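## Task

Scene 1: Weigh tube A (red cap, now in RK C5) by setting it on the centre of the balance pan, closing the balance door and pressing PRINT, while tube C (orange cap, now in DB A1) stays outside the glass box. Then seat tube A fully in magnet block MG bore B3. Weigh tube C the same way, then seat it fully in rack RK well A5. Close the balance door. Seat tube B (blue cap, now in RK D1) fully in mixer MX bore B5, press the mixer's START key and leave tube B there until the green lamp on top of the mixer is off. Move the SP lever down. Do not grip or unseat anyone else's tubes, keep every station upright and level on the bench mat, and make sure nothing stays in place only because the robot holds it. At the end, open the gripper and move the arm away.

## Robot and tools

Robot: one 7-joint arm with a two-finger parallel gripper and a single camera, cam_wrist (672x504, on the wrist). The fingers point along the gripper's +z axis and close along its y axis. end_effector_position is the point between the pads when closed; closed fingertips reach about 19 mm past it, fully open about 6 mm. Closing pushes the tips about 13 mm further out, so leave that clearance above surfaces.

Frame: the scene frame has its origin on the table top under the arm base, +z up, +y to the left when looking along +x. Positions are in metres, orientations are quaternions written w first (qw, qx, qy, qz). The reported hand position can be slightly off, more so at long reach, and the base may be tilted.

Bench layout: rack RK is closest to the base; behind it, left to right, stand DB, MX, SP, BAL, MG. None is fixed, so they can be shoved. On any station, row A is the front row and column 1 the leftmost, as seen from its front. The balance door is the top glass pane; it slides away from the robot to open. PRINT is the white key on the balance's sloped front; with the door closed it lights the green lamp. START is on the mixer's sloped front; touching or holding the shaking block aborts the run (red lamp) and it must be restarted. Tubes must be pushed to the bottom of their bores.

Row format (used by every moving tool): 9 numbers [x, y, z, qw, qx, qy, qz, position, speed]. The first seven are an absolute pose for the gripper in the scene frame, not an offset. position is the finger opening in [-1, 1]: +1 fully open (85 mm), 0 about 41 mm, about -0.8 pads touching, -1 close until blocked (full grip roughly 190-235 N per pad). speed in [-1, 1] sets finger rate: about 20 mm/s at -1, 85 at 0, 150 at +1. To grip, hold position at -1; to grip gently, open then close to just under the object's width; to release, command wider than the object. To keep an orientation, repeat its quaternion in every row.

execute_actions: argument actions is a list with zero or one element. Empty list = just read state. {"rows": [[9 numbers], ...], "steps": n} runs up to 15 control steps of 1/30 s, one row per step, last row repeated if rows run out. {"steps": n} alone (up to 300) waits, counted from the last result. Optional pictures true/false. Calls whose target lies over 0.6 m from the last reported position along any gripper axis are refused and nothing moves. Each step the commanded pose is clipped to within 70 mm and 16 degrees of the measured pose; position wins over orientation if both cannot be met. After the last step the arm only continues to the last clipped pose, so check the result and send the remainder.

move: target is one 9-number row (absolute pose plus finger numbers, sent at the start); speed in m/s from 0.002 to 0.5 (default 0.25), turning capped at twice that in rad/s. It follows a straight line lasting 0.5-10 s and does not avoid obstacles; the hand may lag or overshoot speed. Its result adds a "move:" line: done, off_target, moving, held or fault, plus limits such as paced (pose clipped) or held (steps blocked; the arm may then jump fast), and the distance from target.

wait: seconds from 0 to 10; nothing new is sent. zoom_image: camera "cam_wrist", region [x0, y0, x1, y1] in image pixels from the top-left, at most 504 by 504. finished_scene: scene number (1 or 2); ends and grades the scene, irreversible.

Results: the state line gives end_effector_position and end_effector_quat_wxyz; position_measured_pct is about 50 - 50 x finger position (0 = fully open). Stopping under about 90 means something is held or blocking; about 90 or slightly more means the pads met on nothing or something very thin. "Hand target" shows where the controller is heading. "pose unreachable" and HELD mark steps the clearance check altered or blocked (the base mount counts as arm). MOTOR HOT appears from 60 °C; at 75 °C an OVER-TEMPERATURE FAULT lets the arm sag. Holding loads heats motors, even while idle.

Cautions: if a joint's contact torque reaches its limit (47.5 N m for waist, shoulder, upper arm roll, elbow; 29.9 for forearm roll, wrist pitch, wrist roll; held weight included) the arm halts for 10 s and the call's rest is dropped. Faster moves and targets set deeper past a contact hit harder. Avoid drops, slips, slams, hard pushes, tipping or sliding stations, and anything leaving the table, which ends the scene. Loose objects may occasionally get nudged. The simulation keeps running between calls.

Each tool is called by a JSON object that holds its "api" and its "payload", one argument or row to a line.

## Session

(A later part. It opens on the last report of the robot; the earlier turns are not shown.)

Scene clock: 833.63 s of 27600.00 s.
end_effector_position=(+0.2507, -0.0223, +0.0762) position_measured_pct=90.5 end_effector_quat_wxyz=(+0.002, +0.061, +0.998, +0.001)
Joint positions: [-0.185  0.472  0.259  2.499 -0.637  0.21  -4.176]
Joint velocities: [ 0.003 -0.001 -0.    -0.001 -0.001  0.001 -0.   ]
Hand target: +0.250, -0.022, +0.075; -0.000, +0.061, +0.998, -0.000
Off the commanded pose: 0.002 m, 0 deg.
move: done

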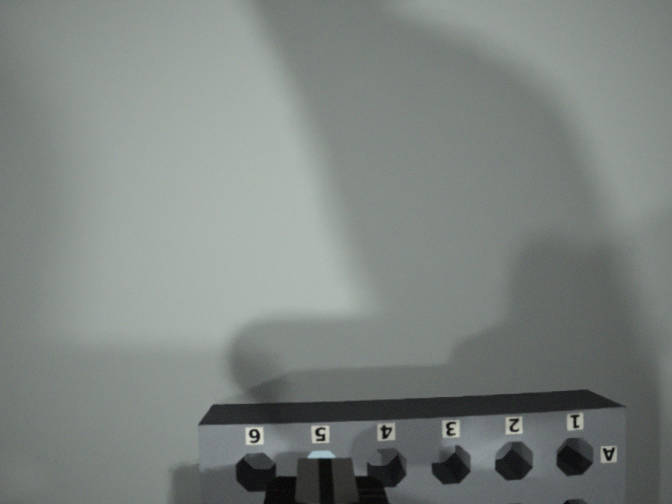

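{"api": "move", "payload": {
  "target": [0.2497,-0.0224,0.073,0,0.061,0.9981,0,-0.85,0.5],
  "speed": 0.005
}}

{"api": "move", "payload": {
  "target": [0.2500,-0.0224,0.085,0,0.061,0.9981,0,-0.85,0.5],
  "speed": 0.03
}}

{"api": "move", "payload": {
  "target": [0.30,0.01,0.20,0,0.061,0.9981,0,-0.4,0.5],
  "speed": 0.2
}}

Scene clock: 840.33 s of 27600.00 s.
end_effector_position=(+0.2520, -0.0223, +0.0758) position_measured_pct=90.5 end_effector_quat_wxyz=(+0.005, +0.062, +0.998, +0.001)
Joint positions: [-0.174  0.471  0.247  2.5   -0.643  0.201 -4.171]
Joint velocities: [ 0.002 -0.001 -0.    -0.    -0.    -0.002  0.   ]
Hand target: +0.250, -0.022, +0.073; -0.000, +0.061, +0.998, -0.000
Off the commanded pose: 0.004 m, 1 deg.
move: off_target

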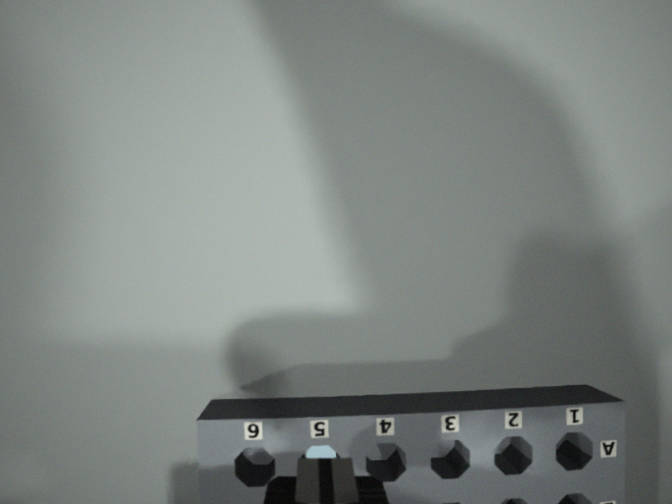

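Scene clock: 841.03 s of 27600.00 s.
end_effector_position=(+0.2499, -0.0226, +0.0849) position_measured_pct=90.5 end_effector_quat_wxyz=(-0.000, +0.062, +0.998, +0.000)
Joint positions: [-0.237  0.445  0.326  2.491 -0.599  0.26  -4.207]
Joint velocities: [-0.009 -0.003 -0.    -0.001  0.004  0.001 -0.005]
Hand target: +0.250, -0.022, +0.085; +0.000, +0.061, +0.998, +0.000
Off the commanded pose: 0.000 m, 0 deg.
move: done

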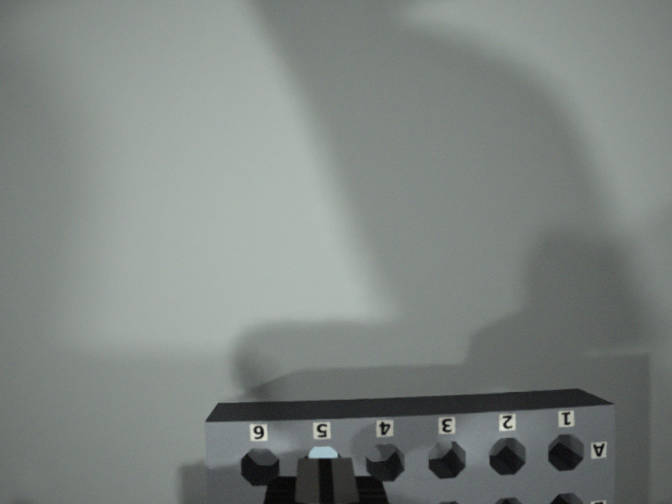

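Scene clock: 842.20 s of 27600.00 s.
end_effector_position=(+0.3000, +0.0104, +0.1998) position_measured_pct=69.8 end_effector_quat_wxyz=(+0.000, +0.061, +0.998, +0.001)
Joint positions: [-0.628  0.192  0.623  2.198 -0.171  0.783 -4.741]
Joint velocities: [-0.003 -0.003 -0.004 -0.001  0.001  0.001 -0.003]
Hand target: +0.300, +0.011, +0.200; +0.000, +0.061, +0.998, +0.001
Off the commanded pose: 0.000 m, 0 deg.
move: done

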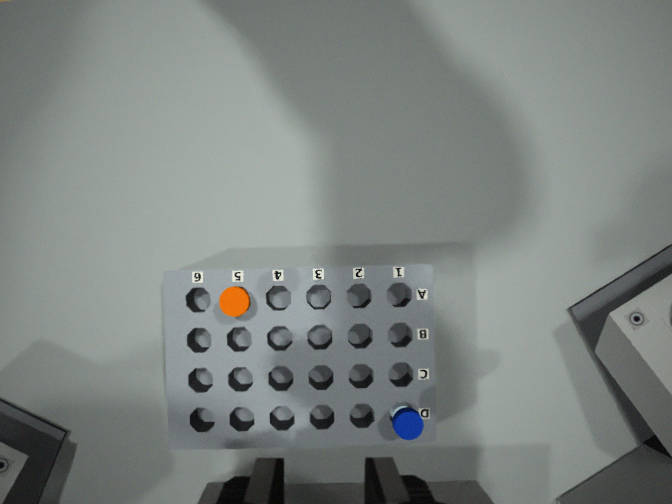

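{"api": "move", "payload": {
  "target": [0.36,-0.12,0.29,0,0.2706,-0.9627,0,-0.4,0],
  "speed": 0.35
}}

{"api": "move", "payload": {
  "target": [0.489,-0.2707,0.26,0,0.4894,-0.8721,0,-0.4,0],
  "speed": 0.3
}}

Scene clock: 847.90 s of 27600.00 s.
end_effector_position=(+0.3600, -0.1197, +0.2903) position_measured_pct=69.8 end_effector_quat_wxyz=(+0.000, -0.271, +0.963, -0.001)
Joint positions: [-0.233  0.237  0.64   1.798 -0.164  1.148 -3.715]
Joint velocities: [ 0.008  0.008  0.011 -0.003 -0.003  0.001  0.004]
Hand target: +0.360, -0.120, +0.290; -0.000, -0.271, +0.963, -0.001
Off the commanded pose: 0.000 m, 0 deg.
move: done

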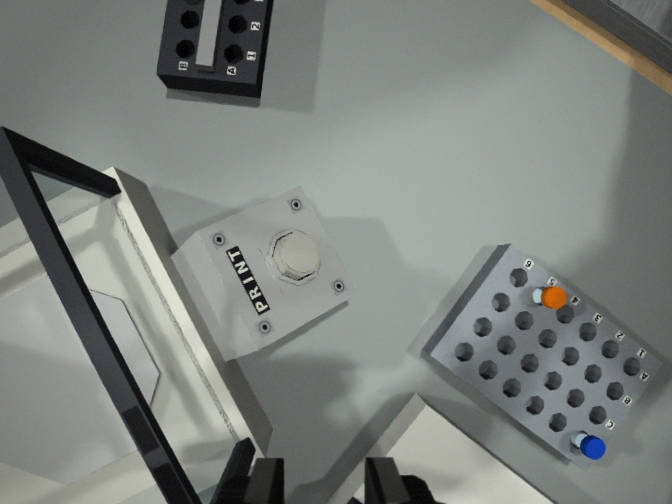

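Scene clock: 849.33 s of 27600.00 s.
end_effector_position=(+0.4891, -0.2706, +0.2607) position_measured_pct=69.8 end_effector_quat_wxyz=(-0.001, -0.490, +0.872, -0.001)
Joint positions: [ 0.22   0.684  0.514  1.209 -0.336  1.324 -2.985]
Joint velocities: [ 0.002  0.003  0.001 -0.002 -0.001  0.001 -0.   ]
Hand target: +0.489, -0.271, +0.260; -0.001, -0.490, +0.872, -0.001
Off the commanded pose: 0.001 m, 0 deg.
move: done

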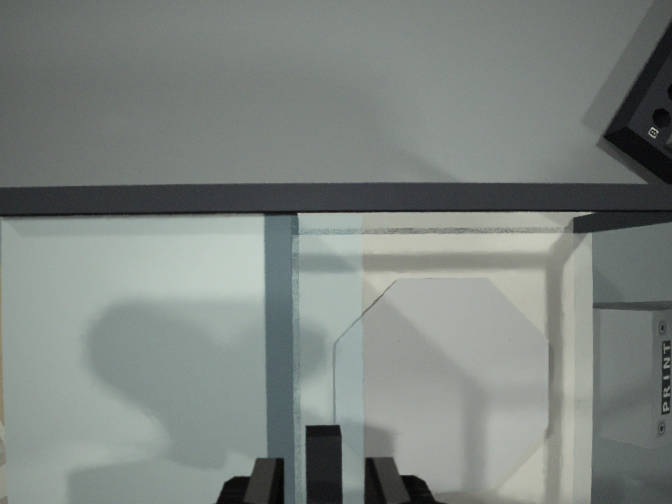

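{"api": "move", "payload": {
  "target": [0.489,-0.2707,0.239,0,0.4894,-0.8721,0,-0.4,0],
  "speed": 0.06
}}

{"api": "move", "payload": {
  "target": [0.381,-0.2055,0.239,0,0.4894,-0.8721,0,-0.4,0],
  "speed": 0.07
}}

{"api": "move", "payload": {
  "target": [0.384,-0.2075,0.265,0,0.4894,-0.8721,0,-0.4,0],
  "speed": 0.1
}}

{"api": "move", "payload": {
  "target": [0.405,-0.165,0.29,0,0.4894,-0.8721,0,-0.4,0],
  "speed": 0.25
}}

Scene clock: 856.80 s of 27600.00 s.
end_effector_position=(+0.4890, -0.2707, +0.2390) position_measured_pct=69.8 end_effector_quat_wxyz=(-0.000, -0.489, +0.872, -0.000)
Joint positions: [ 0.221  0.701  0.507  1.25  -0.346  1.269 -2.975]
Joint velocities: [-0. -0. -0.  0. -0. -0.  0.]
Hand target: +0.489, -0.271, +0.239; -0.000, -0.489, +0.872, -0.000
Off the commanded pose: 0.000 m, 0 deg.
move: done

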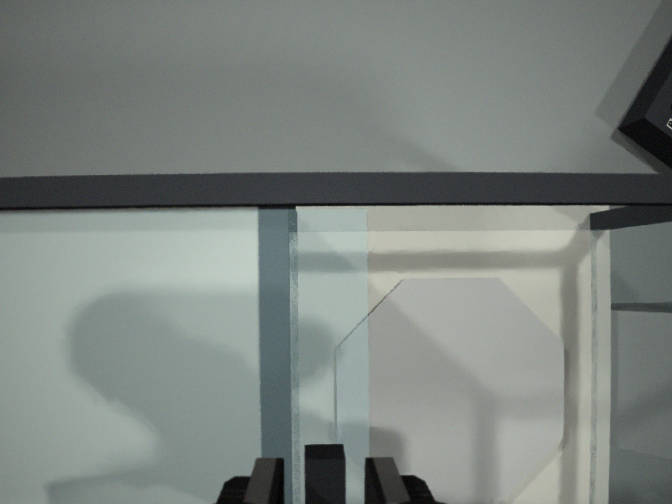

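Scene clock: 858.87 s of 27600.00 s.
end_effector_position=(+0.3818, -0.2066, +0.2388) position_measured_pct=69.8 end_effector_quat_wxyz=(+0.001, -0.489, +0.872, -0.001)
Joint positions: [ 0.079  0.424  0.545  1.727 -0.261  1.052 -2.989]
Joint velocities: [-0.    -0.002 -0.001  0.004  0.003 -0.002  0.   ]
Hand target: +0.381, -0.206, +0.239; +0.000, -0.489, +0.872, +0.000
Off the commanded pose: 0.001 m, 0 deg.
move: done

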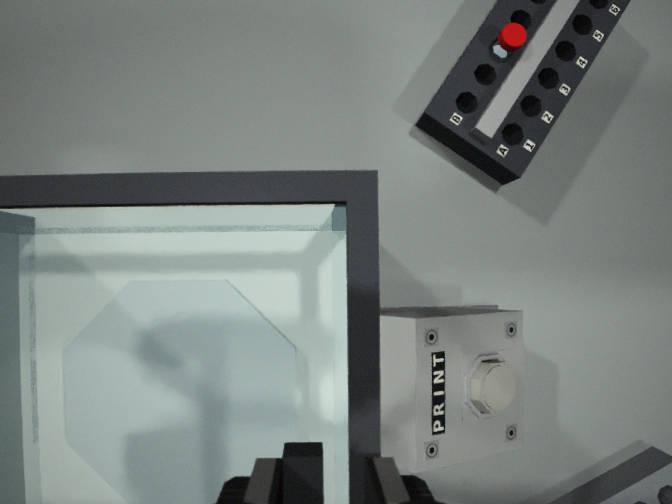

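Scene clock: 859.60 s of 27600.00 s.
end_effector_position=(+0.3840, -0.2075, +0.2649) position_measured_pct=69.8 end_effector_quat_wxyz=(+0.000, -0.489, +0.872, +0.000)
Joint positions: [ 0.072  0.4    0.556  1.669 -0.241  1.134 -3.007]
Joint velocities: [-0.002 -0.001 -0.    -0.001 -0.     0.001  0.001]
Hand target: +0.384, -0.207, +0.265; +0.000, -0.489, +0.872, +0.000
Off the commanded pose: 0.000 m, 0 deg.
move: done

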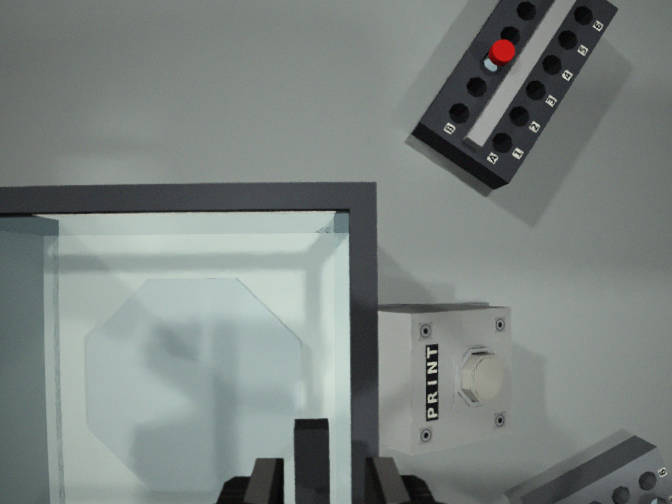

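Scene clock: 860.33 s of 27600.00 s.
end_effector_position=(+0.4049, -0.1652, +0.2899) position_measured_pct=69.8 end_effector_quat_wxyz=(+0.000, -0.489, +0.872, +0.000)
Joint positions: [-0.033  0.372  0.55   1.616 -0.217  1.206 -3.14 ]
Joint velocities: [-0.004 -0.002 -0.007 -0.001  0.002  0.002 -0.003]
Hand target: +0.405, -0.165, +0.290; +0.000, -0.489, +0.872, +0.000
Off the commanded pose: 0.000 m, 0 deg.
move: done

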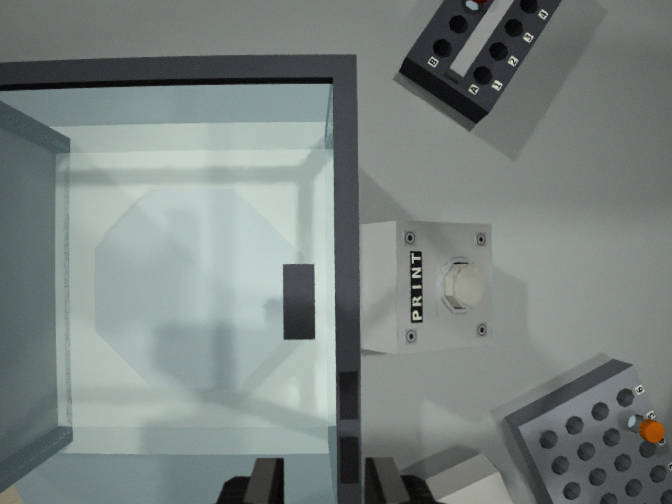

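{"api": "move", "payload": {
  "target": [0.3165,0.048,0.2,0,0.061,0.9981,0,-0.4,0],
  "speed": 0.35
}}

{"api": "move", "payload": {
  "target": [0.3165,0.048,0.091,0,0.061,0.9981,0,-0.4,0],
  "speed": 0.15
}}

Scene clock: 868.33 s of 27600.00 s.
end_effector_position=(+0.3168, +0.0478, +0.1998) position_measured_pct=69.8 end_effector_quat_wxyz=(+0.000, +0.062, +0.998, +0.001)
Joint positions: [-0.767  0.247  0.679  2.144 -0.226  0.804 -4.796]
Joint velocities: [-0.008 -0.001 -0.013  0.     0.005 -0.002 -0.006]
Hand target: +0.317, +0.048, +0.200; +0.000, +0.061, +0.998, +0.001
Off the commanded pose: 0.000 m, 0 deg.
move: done

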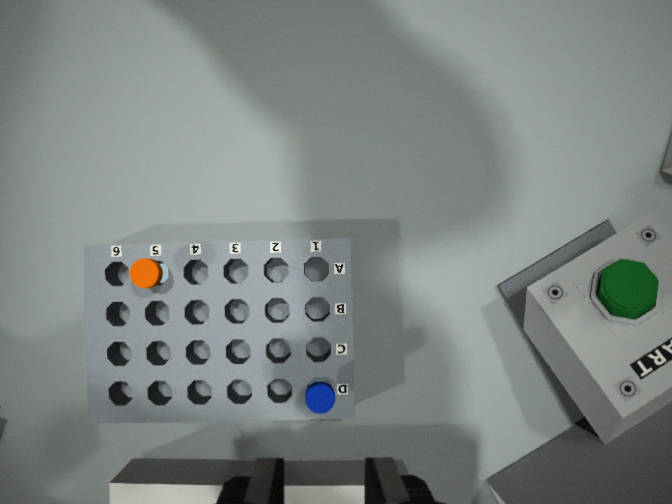

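Scene clock: 869.53 s of 27600.00 s.
end_effector_position=(+0.3167, +0.0479, +0.0913) position_measured_pct=69.8 end_effector_quat_wxyz=(+0.000, +0.061, +0.998, -0.001)
Joint positions: [-0.552  0.514  0.454  2.277 -0.54   0.439 -4.502]
Joint velocities: [ 0.005  0.004  0.001  0.    -0.002 -0.     0.003]
Hand target: +0.317, +0.048, +0.091; +0.000, +0.061, +0.998, -0.001
Off the commanded pose: 0.000 m, 0 deg.
move: done

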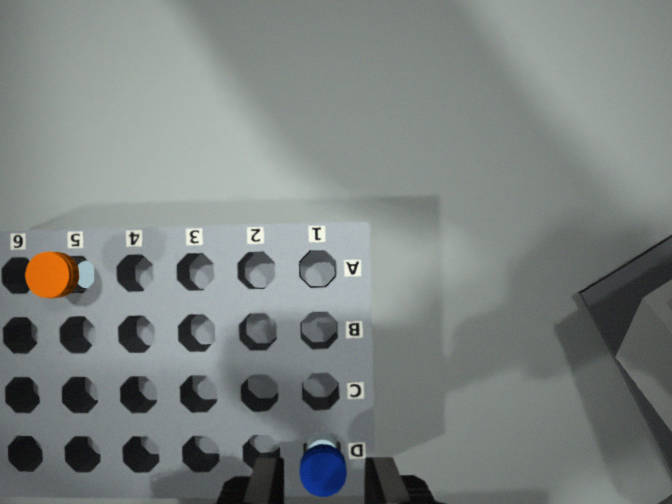

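{"api": "move", "payload": {
  "target": [0.3163,0.048,0.061,0,0.061,0.9981,0,-0.4,0],
  "speed": 0.05
}}

{"api": "move", "payload": {
  "target": [0.3163,0.048,0.061,0,0.061,0.9981,0,-0.63,-0.6]
}}

{"api": "move", "payload": {
  "target": [0.3163,0.048,0.095,0,0.061,0.9981,0,-0.63,-0.6],
  "speed": 0.05
}}

{"api": "move", "payload": {
  "target": [0.33,0.08,0.27,0,0.3,0.954,0,-0.63,-0.6],
  "speed": 0.3
}}

{"api": "move", "payload": {
  "target": [0.44,0.19,0.30,0,0.559,0.829,0,-0.63,-0.6],
  "speed": 0.3
}}

Scene clock: 880.80 s of 27600.00 s.
end_effector_position=(+0.3164, +0.0483, +0.0612) position_measured_pct=69.8 end_effector_quat_wxyz=(+0.000, +0.060, +0.998, -0.000)
Joint positions: [-0.466  0.59   0.341  2.295 -0.624  0.331 -4.429]
Joint velocities: [ 0.008  0.005  0.002  0.    -0.002 -0.     0.002]
Hand target: +0.316, +0.048, +0.061; -0.000, +0.061, +0.998, -0.000
Off the commanded pose: 0.000 m, 0 deg.
move: done

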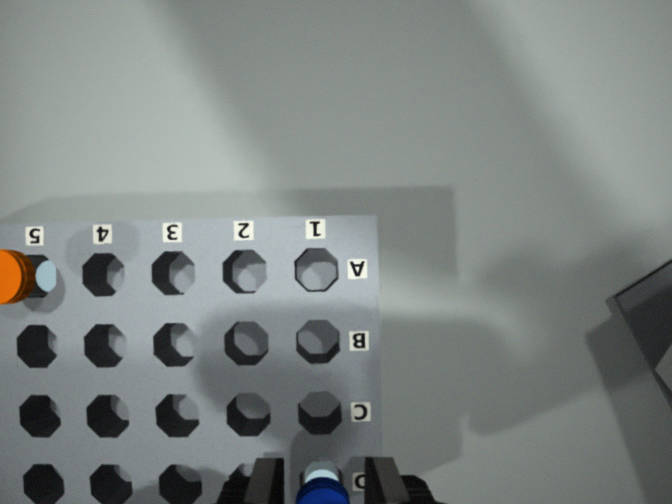

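Scene clock: 881.50 s of 27600.00 s.
end_effector_position=(+0.3165, +0.0481, +0.0612) position_measured_pct=79.8 end_effector_quat_wxyz=(+0.000, +0.061, +0.998, +0.000)
Joint positions: [-0.464  0.59   0.341  2.295 -0.625  0.331 -4.428]
Joint velocities: [ 0.  0. -0.  0. -0. -0.  0.]
Hand target: +0.316, +0.048, +0.061; -0.000, +0.061, +0.998, -0.000
Off the commanded pose: 0.000 m, 0 deg.
move: done

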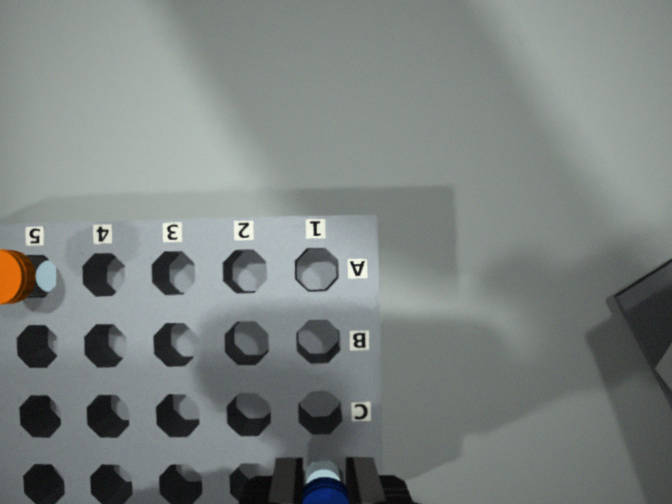

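Scene clock: 882.43 s of 27600.00 s.
end_effector_position=(+0.3162, +0.0478, +0.0948) position_measured_pct=79.8 end_effector_quat_wxyz=(-0.000, +0.062, +0.998, +0.000)
Joint positions: [-0.559  0.505  0.464  2.275 -0.532  0.452 -4.508]
Joint velocities: [-0.005 -0.006 -0.002 -0.001  0.002  0.    -0.002]
Hand target: +0.316, +0.048, +0.095; -0.000, +0.061, +0.998, +0.000
Off the commanded pose: 0.000 m, 0 deg.
move: done

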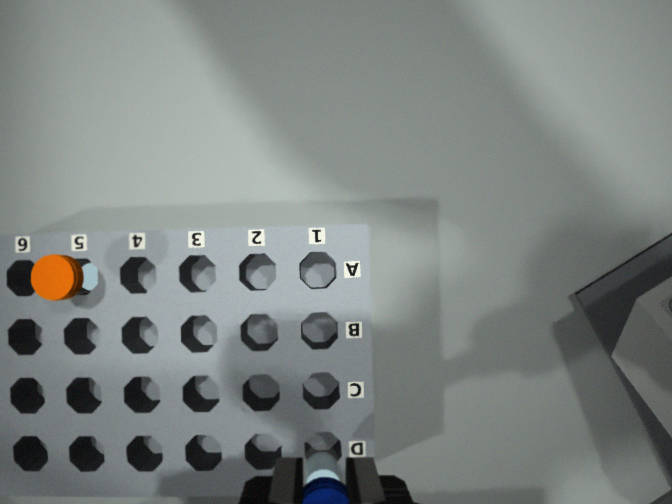

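Scene clock: 883.77 s of 27600.00 s.
end_effector_position=(+0.3299, +0.0802, +0.2696) position_measured_pct=79.8 end_effector_quat_wxyz=(-0.001, +0.300, +0.954, +0.001)
Joint positions: [-0.977  0.17   0.799  1.96  -0.147  1.056 -5.449]
Joint velocities: [-0.003 -0.004 -0.005 -0.001  0.001  0.001 -0.003]
Hand target: +0.330, +0.080, +0.270; -0.001, +0.300, +0.954, +0.001
Off the commanded pose: 0.000 m, 0 deg.
move: done

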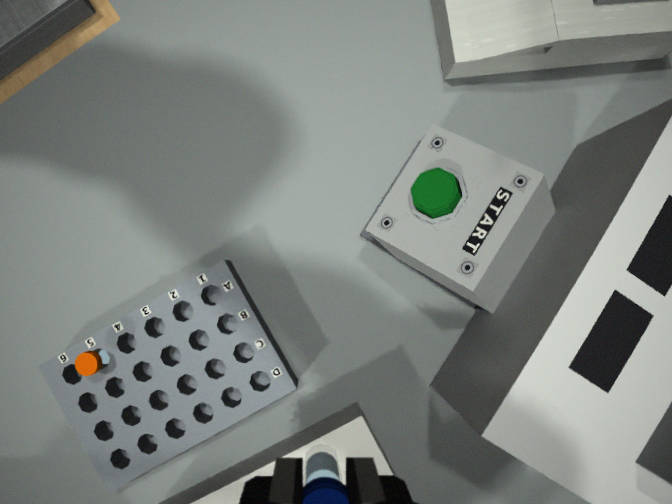

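Scene clock: 885.17 s of 27600.00 s.
end_effector_position=(+0.4399, +0.1902, +0.3009) position_measured_pct=79.8 end_effector_quat_wxyz=(+0.000, +0.559, +0.829, +0.000)
Joint positions: [-0.96   0.517  0.84   1.46  -0.393  1.324 -6.006]
Joint velocities: [ 0.004  0.01   0.    -0.004  0.001  0.002 -0.   ]
Hand target: +0.440, +0.190, +0.300; +0.001, +0.559, +0.829, -0.000
Off the commanded pose: 0.001 m, 0 deg.
move: done

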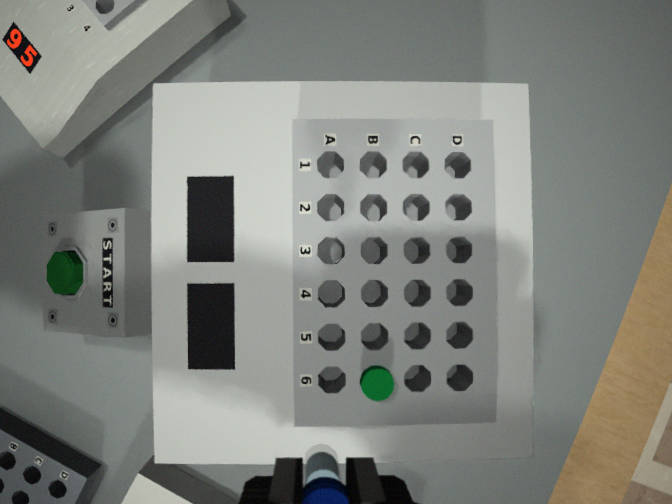

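{"api": "move", "payload": {
  "target": [0.4519,0.225,0.24,0,0.559,0.829,0,-0.63,-0.6],
  "speed": 0.2
}}

Scene clock: 892.37 s of 27600.00 s.
end_effector_position=(+0.4520, +0.2252, +0.2404) position_measured_pct=79.8 end_effector_quat_wxyz=(+0.000, +0.559, +0.829, +0.000)
Joint positions: [-0.959  0.63   0.789  1.483 -0.467  1.209 -6.015]
Joint velocities: [ 0.003  0.005 -0.     0.     0.001  0.001 -0.001]
Hand target: +0.452, +0.225, +0.240; +0.000, +0.559, +0.829, -0.000
Off the commanded pose: 0.000 m, 0 deg.
move: done

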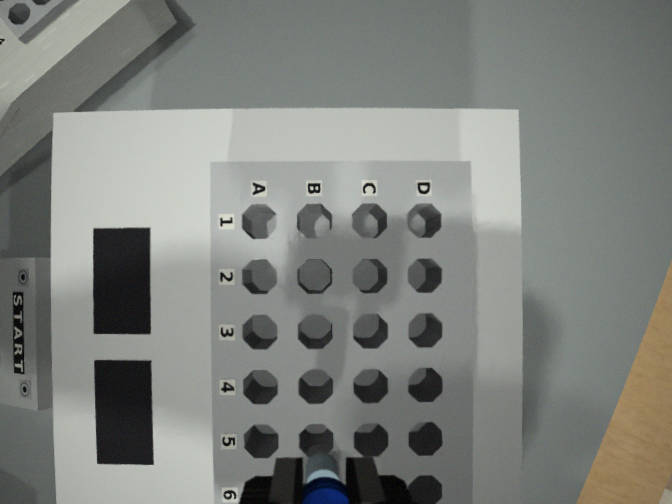

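{"api": "move", "payload": {
  "target": [0.4502,0.2240,0.228,0,0.559,0.829,0,-0.63,-0.6],
  "speed": 0.04
}}

{"api": "zoom_image", "payload": {
  "camera": "cam_wrist",
  "region": [200,180,480,504]
}}

Scene clock: 903.67 s of 27600.00 s.
end_effector_position=(+0.4502, +0.2240, +0.2280) position_measured_pct=79.8 end_effector_quat_wxyz=(+0.000, +0.559, +0.829, +0.000)
Joint positions: [-0.958  0.64   0.782  1.511 -0.477  1.175 -6.005]
Joint velocities: [ 0.    -0.    -0.     0.001  0.     0.001  0.   ]
Hand target: +0.450, +0.224, +0.228; +0.000, +0.559, +0.829, -0.000
Off the commanded pose: 0.000 m, 0 deg.
move: done

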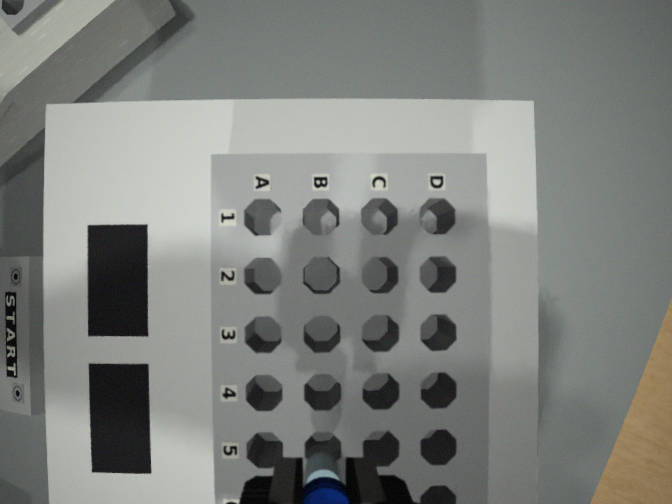

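Region (200, 180, 480, 504) of cam_wrist's 672x504 image, scaled by 1.556; it fills the left 436 columns of this view, and the rest is white.

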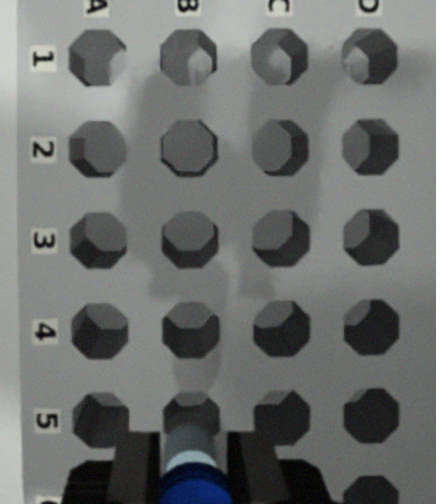

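{"api": "move", "payload": {
  "target": [0.4509,0.2222,0.217,0,0.559,0.829,0,-0.63,-0.6],
  "speed": 0.03
}}

{"api": "zoom_image", "payload": {
  "camera": "cam_wrist",
  "region": [200,304,480,504]
}}

Scene clock: 909.27 s of 27600.00 s.
end_effector_position=(+0.4520, +0.2234, +0.2225) position_measured_pct=79.8 end_effector_quat_wxyz=(+0.000, +0.559, +0.829, +0.005)
Joint positions: [-0.953  0.642  0.778  1.526 -0.488  1.151 -5.992]
Joint velocities: [-0.001 -0.    -0.001  0.002 -0.002 -0.001  0.001]
Hand target: +0.451, +0.222, +0.217; +0.000, +0.559, +0.829, -0.000
Off the commanded pose: 0.006 m, 1 deg.
move: off_target

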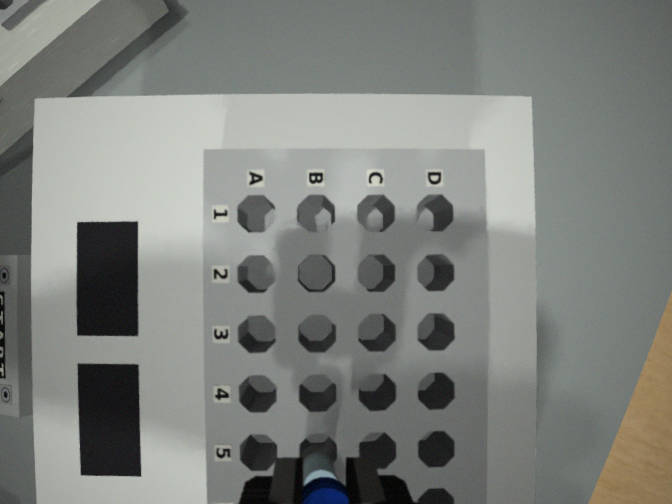

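Region (200, 304, 480, 504) of cam_wrist's 672x504 image, scaled by 1.800; it fills the top 360 rows of this view, and the rest is white.

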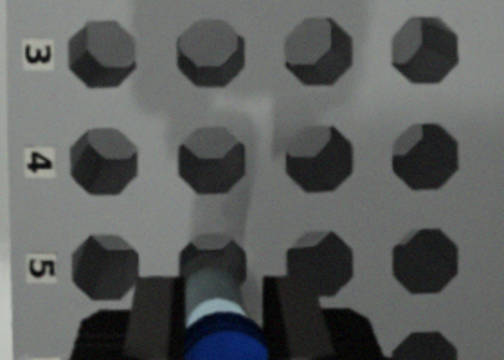

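{"api": "move", "payload": {
  "target": [0.4509,0.2222,0.230,0,0.559,0.829,0,-0.63,-0.6],
  "speed": 0.02
}}

{"api": "move", "payload": {
  "target": [0.4498,0.2252,0.230,0,0.559,0.829,0,-0.63,-0.6],
  "speed": 0.02
}}

{"api": "zoom_image", "payload": {
  "camera": "cam_wrist",
  "region": [200,304,480,504]
}}

Scene clock: 917.23 s of 27600.00 s.
end_effector_position=(+0.4509, +0.2222, +0.2300) position_measured_pct=79.8 end_effector_quat_wxyz=(-0.000, +0.559, +0.829, +0.000)
Joint positions: [-0.955  0.637  0.784  1.509 -0.475  1.18  -6.002]
Joint velocities: [-0.001 -0.    -0.001 -0.    -0.    -0.    -0.001]
Hand target: +0.451, +0.222, +0.230; -0.000, +0.559, +0.829, +0.000
Off the commanded pose: 0.000 m, 0 deg.
move: done

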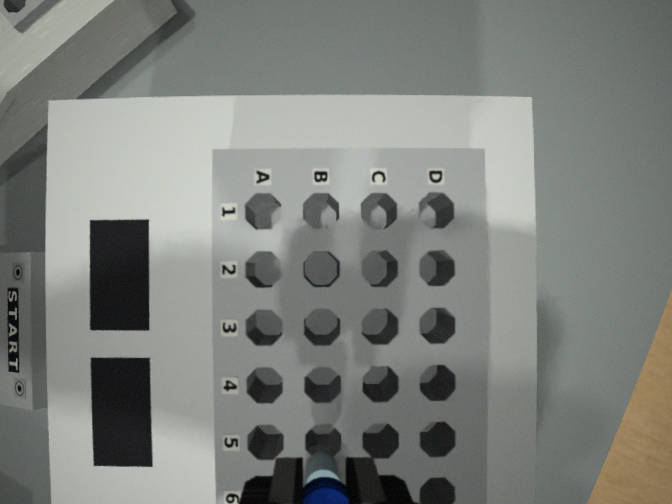

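Scene clock: 917.93 s of 27600.00 s.
end_effector_position=(+0.4498, +0.2252, +0.2300) position_measured_pct=79.8 end_effector_quat_wxyz=(-0.000, +0.559, +0.829, +0.000)
Joint positions: [-0.961  0.638  0.784  1.507 -0.476  1.18  -6.009]
Joint velocities: [ 0.     0.    -0.001  0.     0.    -0.001  0.001]
Hand target: +0.450, +0.225, +0.230; -0.000, +0.559, +0.829, +0.000
Off the commanded pose: 0.000 m, 0 deg.
move: done

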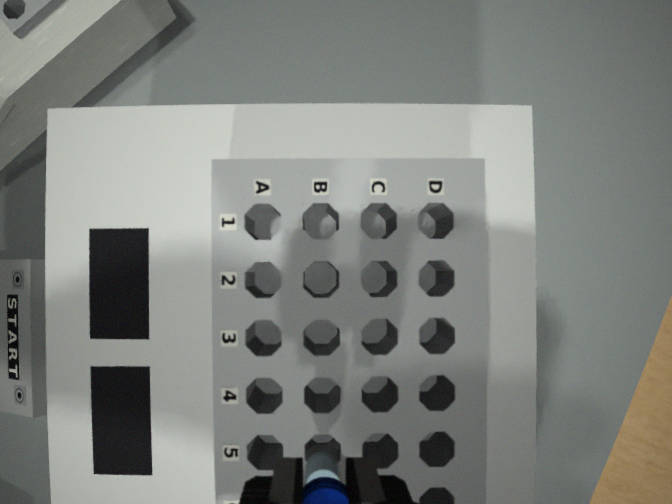

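Region (200, 304, 480, 504) of cam_wrist's 672x504 image, scaled by 1.800; it fills the top 360 rows of this view, and the rest is white.

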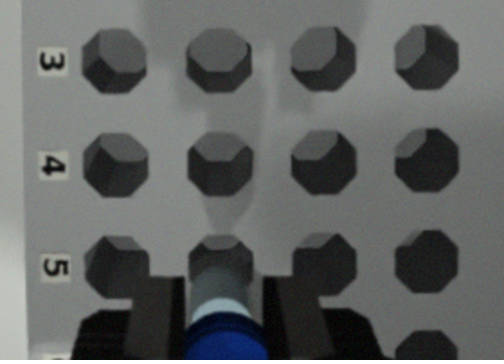

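{"api": "move", "payload": {
  "target": [0.4499,0.2249,0.2205,0,0.559,0.829,0,-0.63,-0.6],
  "speed": 0.008
}}

Scene clock: 922.23 s of 27600.00 s.
end_effector_position=(+0.4499, +0.2251, +0.2207) position_measured_pct=79.8 end_effector_quat_wxyz=(+0.000, +0.559, +0.829, +0.000)
Joint positions: [-0.958  0.648  0.778  1.523 -0.485  1.157 -6.001]
Joint velocities: [-0.     0.001 -0.001 -0.    -0.    -0.    -0.001]
Hand target: +0.450, +0.225, +0.221; +0.000, +0.559, +0.829, -0.000
Off the commanded pose: 0.000 m, 0 deg.
move: done

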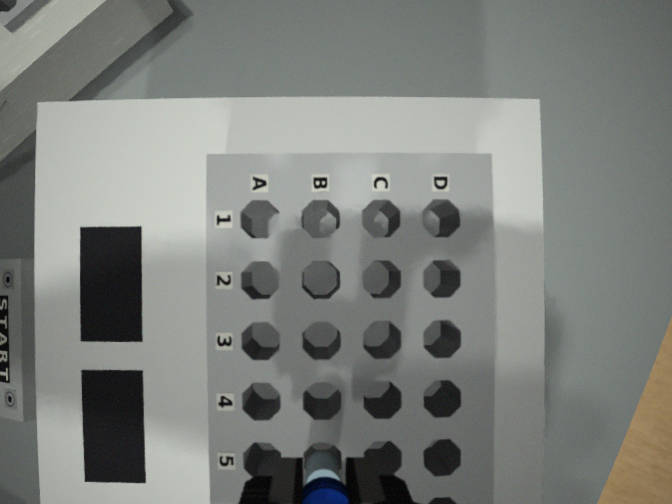

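{"api": "move", "payload": {
  "target": [0.4497,0.2253,0.215,0,0.559,0.829,0,-0.63,-0.6],
  "speed": 0.008
}}

{"api": "move", "payload": {
  "target": [0.4497,0.2253,0.210,0,0.559,0.829,0,-0.63,-0.6],
  "speed": 0.008
}}

Scene clock: 926.97 s of 27600.00 s.
end_effector_position=(+0.4498, +0.2254, +0.2151) position_measured_pct=79.8 end_effector_quat_wxyz=(+0.000, +0.559, +0.829, +0.000)
Joint positions: [-0.957  0.655  0.774  1.531 -0.49   1.143 -5.997]
Joint velocities: [ 0.001  0.001  0.001  0.    -0.     0.001 -0.001]
Hand target: +0.450, +0.225, +0.215; +0.000, +0.559, +0.829, -0.000
Off the commanded pose: 0.000 m, 0 deg.
move: done

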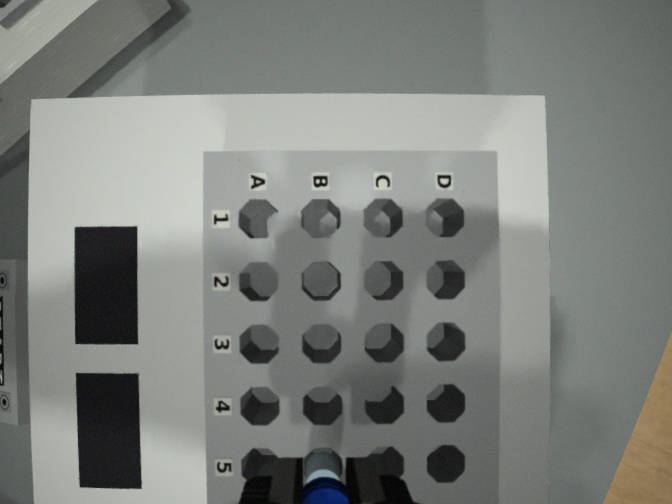

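Scene clock: 927.83 s of 27600.00 s.
end_effector_position=(+0.4498, +0.2254, +0.2101) position_measured_pct=79.8 end_effector_quat_wxyz=(+0.000, +0.559, +0.829, +0.000)
Joint positions: [-0.955  0.661  0.77   1.539 -0.495  1.131 -5.993]
Joint velocities: [ 0.     0.001  0.001  0.001 -0.001 -0.001 -0.001]
Hand target: +0.450, +0.225, +0.210; +0.000, +0.559, +0.829, -0.000
Off the commanded pose: 0.000 m, 0 deg.
move: done

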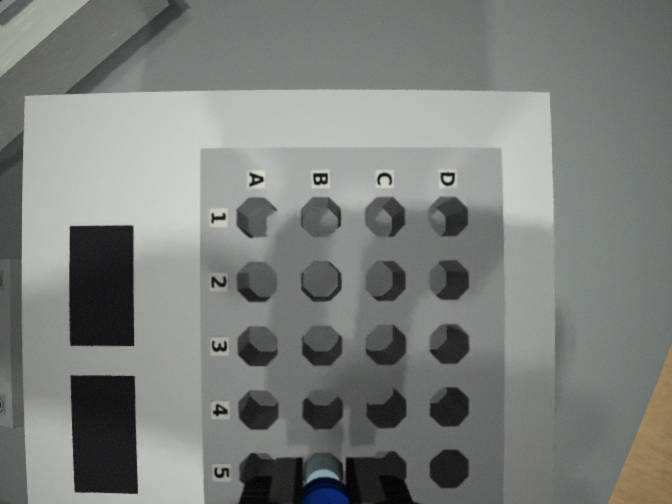

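{"api": "move", "payload": {
  "target": [0.4497,0.2253,0.205,0,0.559,0.829,0,-0.63,-0.6],
  "speed": 0.008
}}

{"api": "move", "payload": {
  "target": [0.4497,0.2253,0.202,0,0.559,0.829,0,-0.63,-0.6],
  "speed": 0.006
}}

Scene clock: 931.97 s of 27600.00 s.
end_effector_position=(+0.4498, +0.2254, +0.2051) position_measured_pct=79.8 end_effector_quat_wxyz=(+0.000, +0.559, +0.829, +0.000)
Joint positions: [-0.953  0.667  0.766  1.547 -0.5    1.119 -5.988]
Joint velocities: [-0.     0.001  0.001 -0.    -0.    -0.002 -0.001]
Hand target: +0.450, +0.225, +0.205; +0.000, +0.559, +0.829, -0.000
Off the commanded pose: 0.000 m, 0 deg.
move: done

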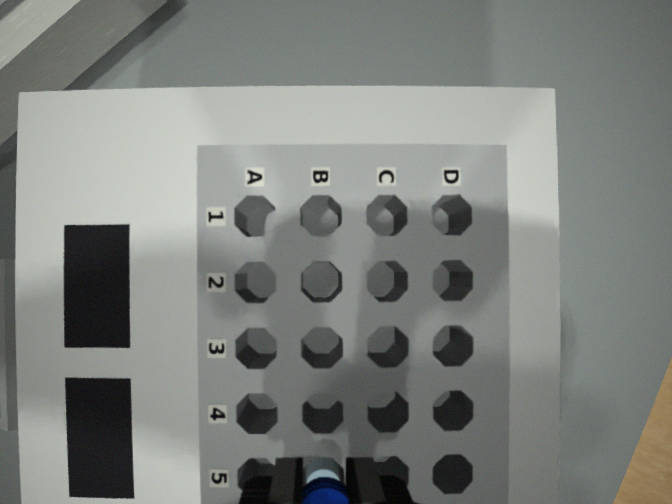

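Scene clock: 932.70 s of 27600.00 s.
end_effector_position=(+0.4498, +0.2254, +0.2021) position_measured_pct=79.8 end_effector_quat_wxyz=(+0.000, +0.559, +0.829, +0.000)
Joint positions: [-0.952  0.67   0.764  1.551 -0.503  1.111 -5.986]
Joint velocities: [ 0.     0.     0.002 -0.    -0.     0.002  0.   ]
Hand target: +0.450, +0.225, +0.202; +0.000, +0.559, +0.829, -0.000
Off the commanded pose: 0.000 m, 0 deg.
move: done

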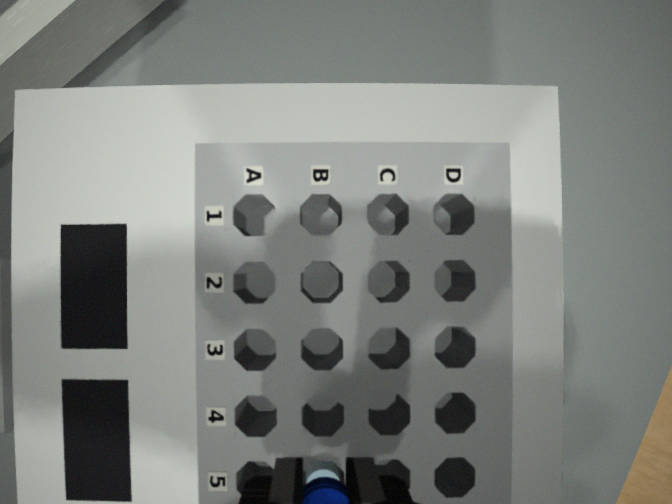

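{"api": "move", "payload": {
  "target": [0.4497,0.2253,0.1995,0,0.559,0.829,0,-0.63,-0.6],
  "speed": 0.006
}}

{"api": "move", "payload": {
  "target": [0.4497,0.2253,0.197,0,0.559,0.829,0,-0.63,-0.6],
  "speed": 0.006
}}

Scene clock: 940.13 s of 27600.00 s.
end_effector_position=(+0.4498, +0.2254, +0.1996) position_measured_pct=79.8 end_effector_quat_wxyz=(+0.000, +0.559, +0.829, +0.000)
Joint positions: [-0.951  0.673  0.762  1.554 -0.506  1.105 -5.984]
Joint velocities: [-0.001 -0.     0.001 -0.    -0.    -0.002 -0.001]
Hand target: +0.450, +0.225, +0.200; +0.000, +0.559, +0.829, -0.000
Off the commanded pose: 0.000 m, 0 deg.
move: done

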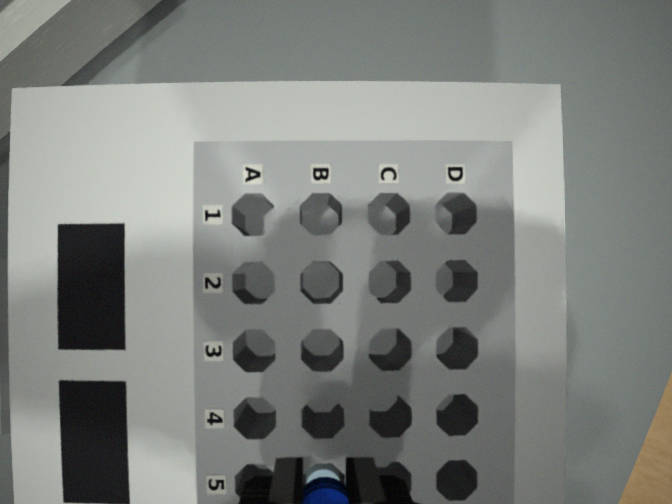

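Scene clock: 940.83 s of 27600.00 s.
end_effector_position=(+0.4498, +0.2254, +0.1971) position_measured_pct=79.8 end_effector_quat_wxyz=(+0.000, +0.559, +0.829, +0.000)
Joint positions: [-0.95   0.677  0.76   1.558 -0.509  1.099 -5.982]
Joint velocities: [-0.001  0.     0.001  0.    -0.     0.     0.001]
Hand target: +0.450, +0.225, +0.197; +0.000, +0.559, +0.829, -0.000
Off the commanded pose: 0.000 m, 0 deg.
move: done

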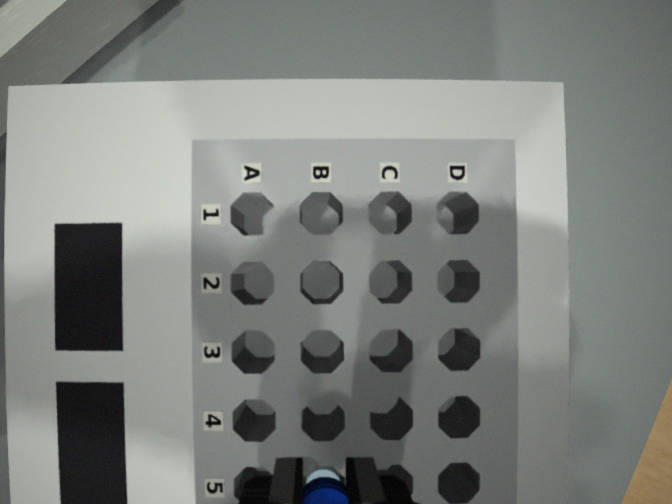

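{"api": "move", "payload": {
  "target": [0.4497,0.2253,0.1945,0,0.559,0.829,0,-0.63,-0.6],
  "speed": 0.006
}}

{"api": "move", "payload": {
  "target": [0.4497,0.2253,0.192,0,0.559,0.829,0,-0.63,-0.6],
  "speed": 0.006
}}

Scene clock: 947.27 s of 27600.00 s.
end_effector_position=(+0.4498, +0.2255, +0.1946) position_measured_pct=79.8 end_effector_quat_wxyz=(+0.000, +0.559, +0.829, +0.000)
Joint positions: [-0.949  0.68   0.758  1.561 -0.511  1.093 -5.979]
Joint velocities: [-0.    -0.     0.001  0.    -0.     0.002 -0.001]
Hand target: +0.450, +0.225, +0.195; +0.000, +0.559, +0.829, -0.000
Off the commanded pose: 0.000 m, 0 deg.
move: done

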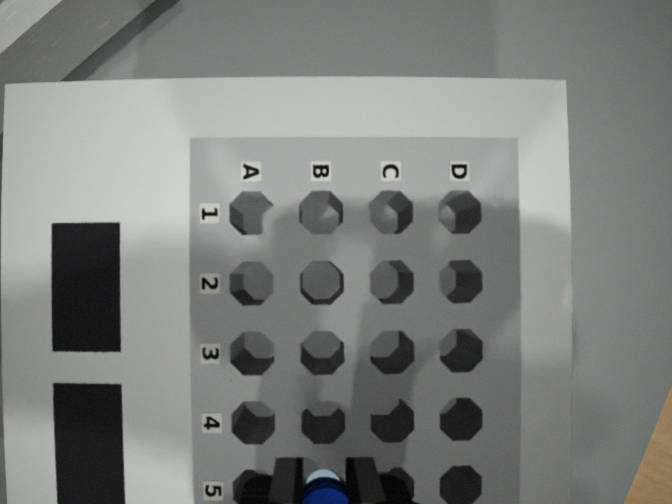

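Scene clock: 947.97 s of 27600.00 s.
end_effector_position=(+0.4500, +0.2255, +0.1933) position_measured_pct=79.8 end_effector_quat_wxyz=(+0.000, +0.559, +0.829, +0.001)
Joint positions: [-0.948  0.681  0.757  1.564 -0.514  1.088 -5.977]
Joint velocities: [ 0.001 -0.001 -0.001 -0.001 -0.     0.     0.   ]
Hand target: +0.450, +0.225, +0.192; +0.000, +0.559, +0.829, -0.000
Off the commanded pose: 0.001 m, 0 deg.
move: done

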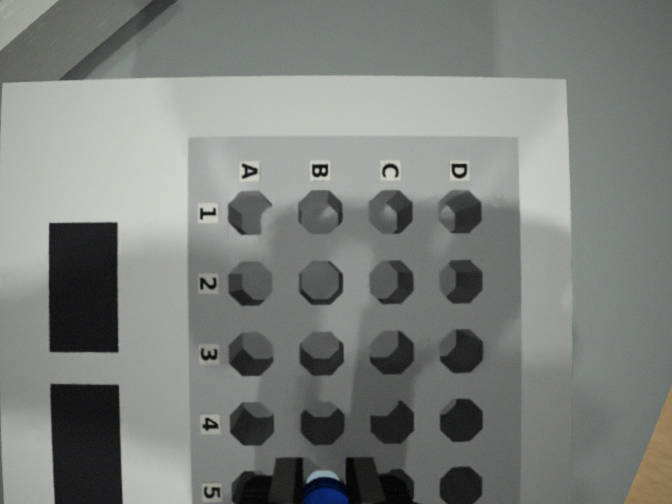

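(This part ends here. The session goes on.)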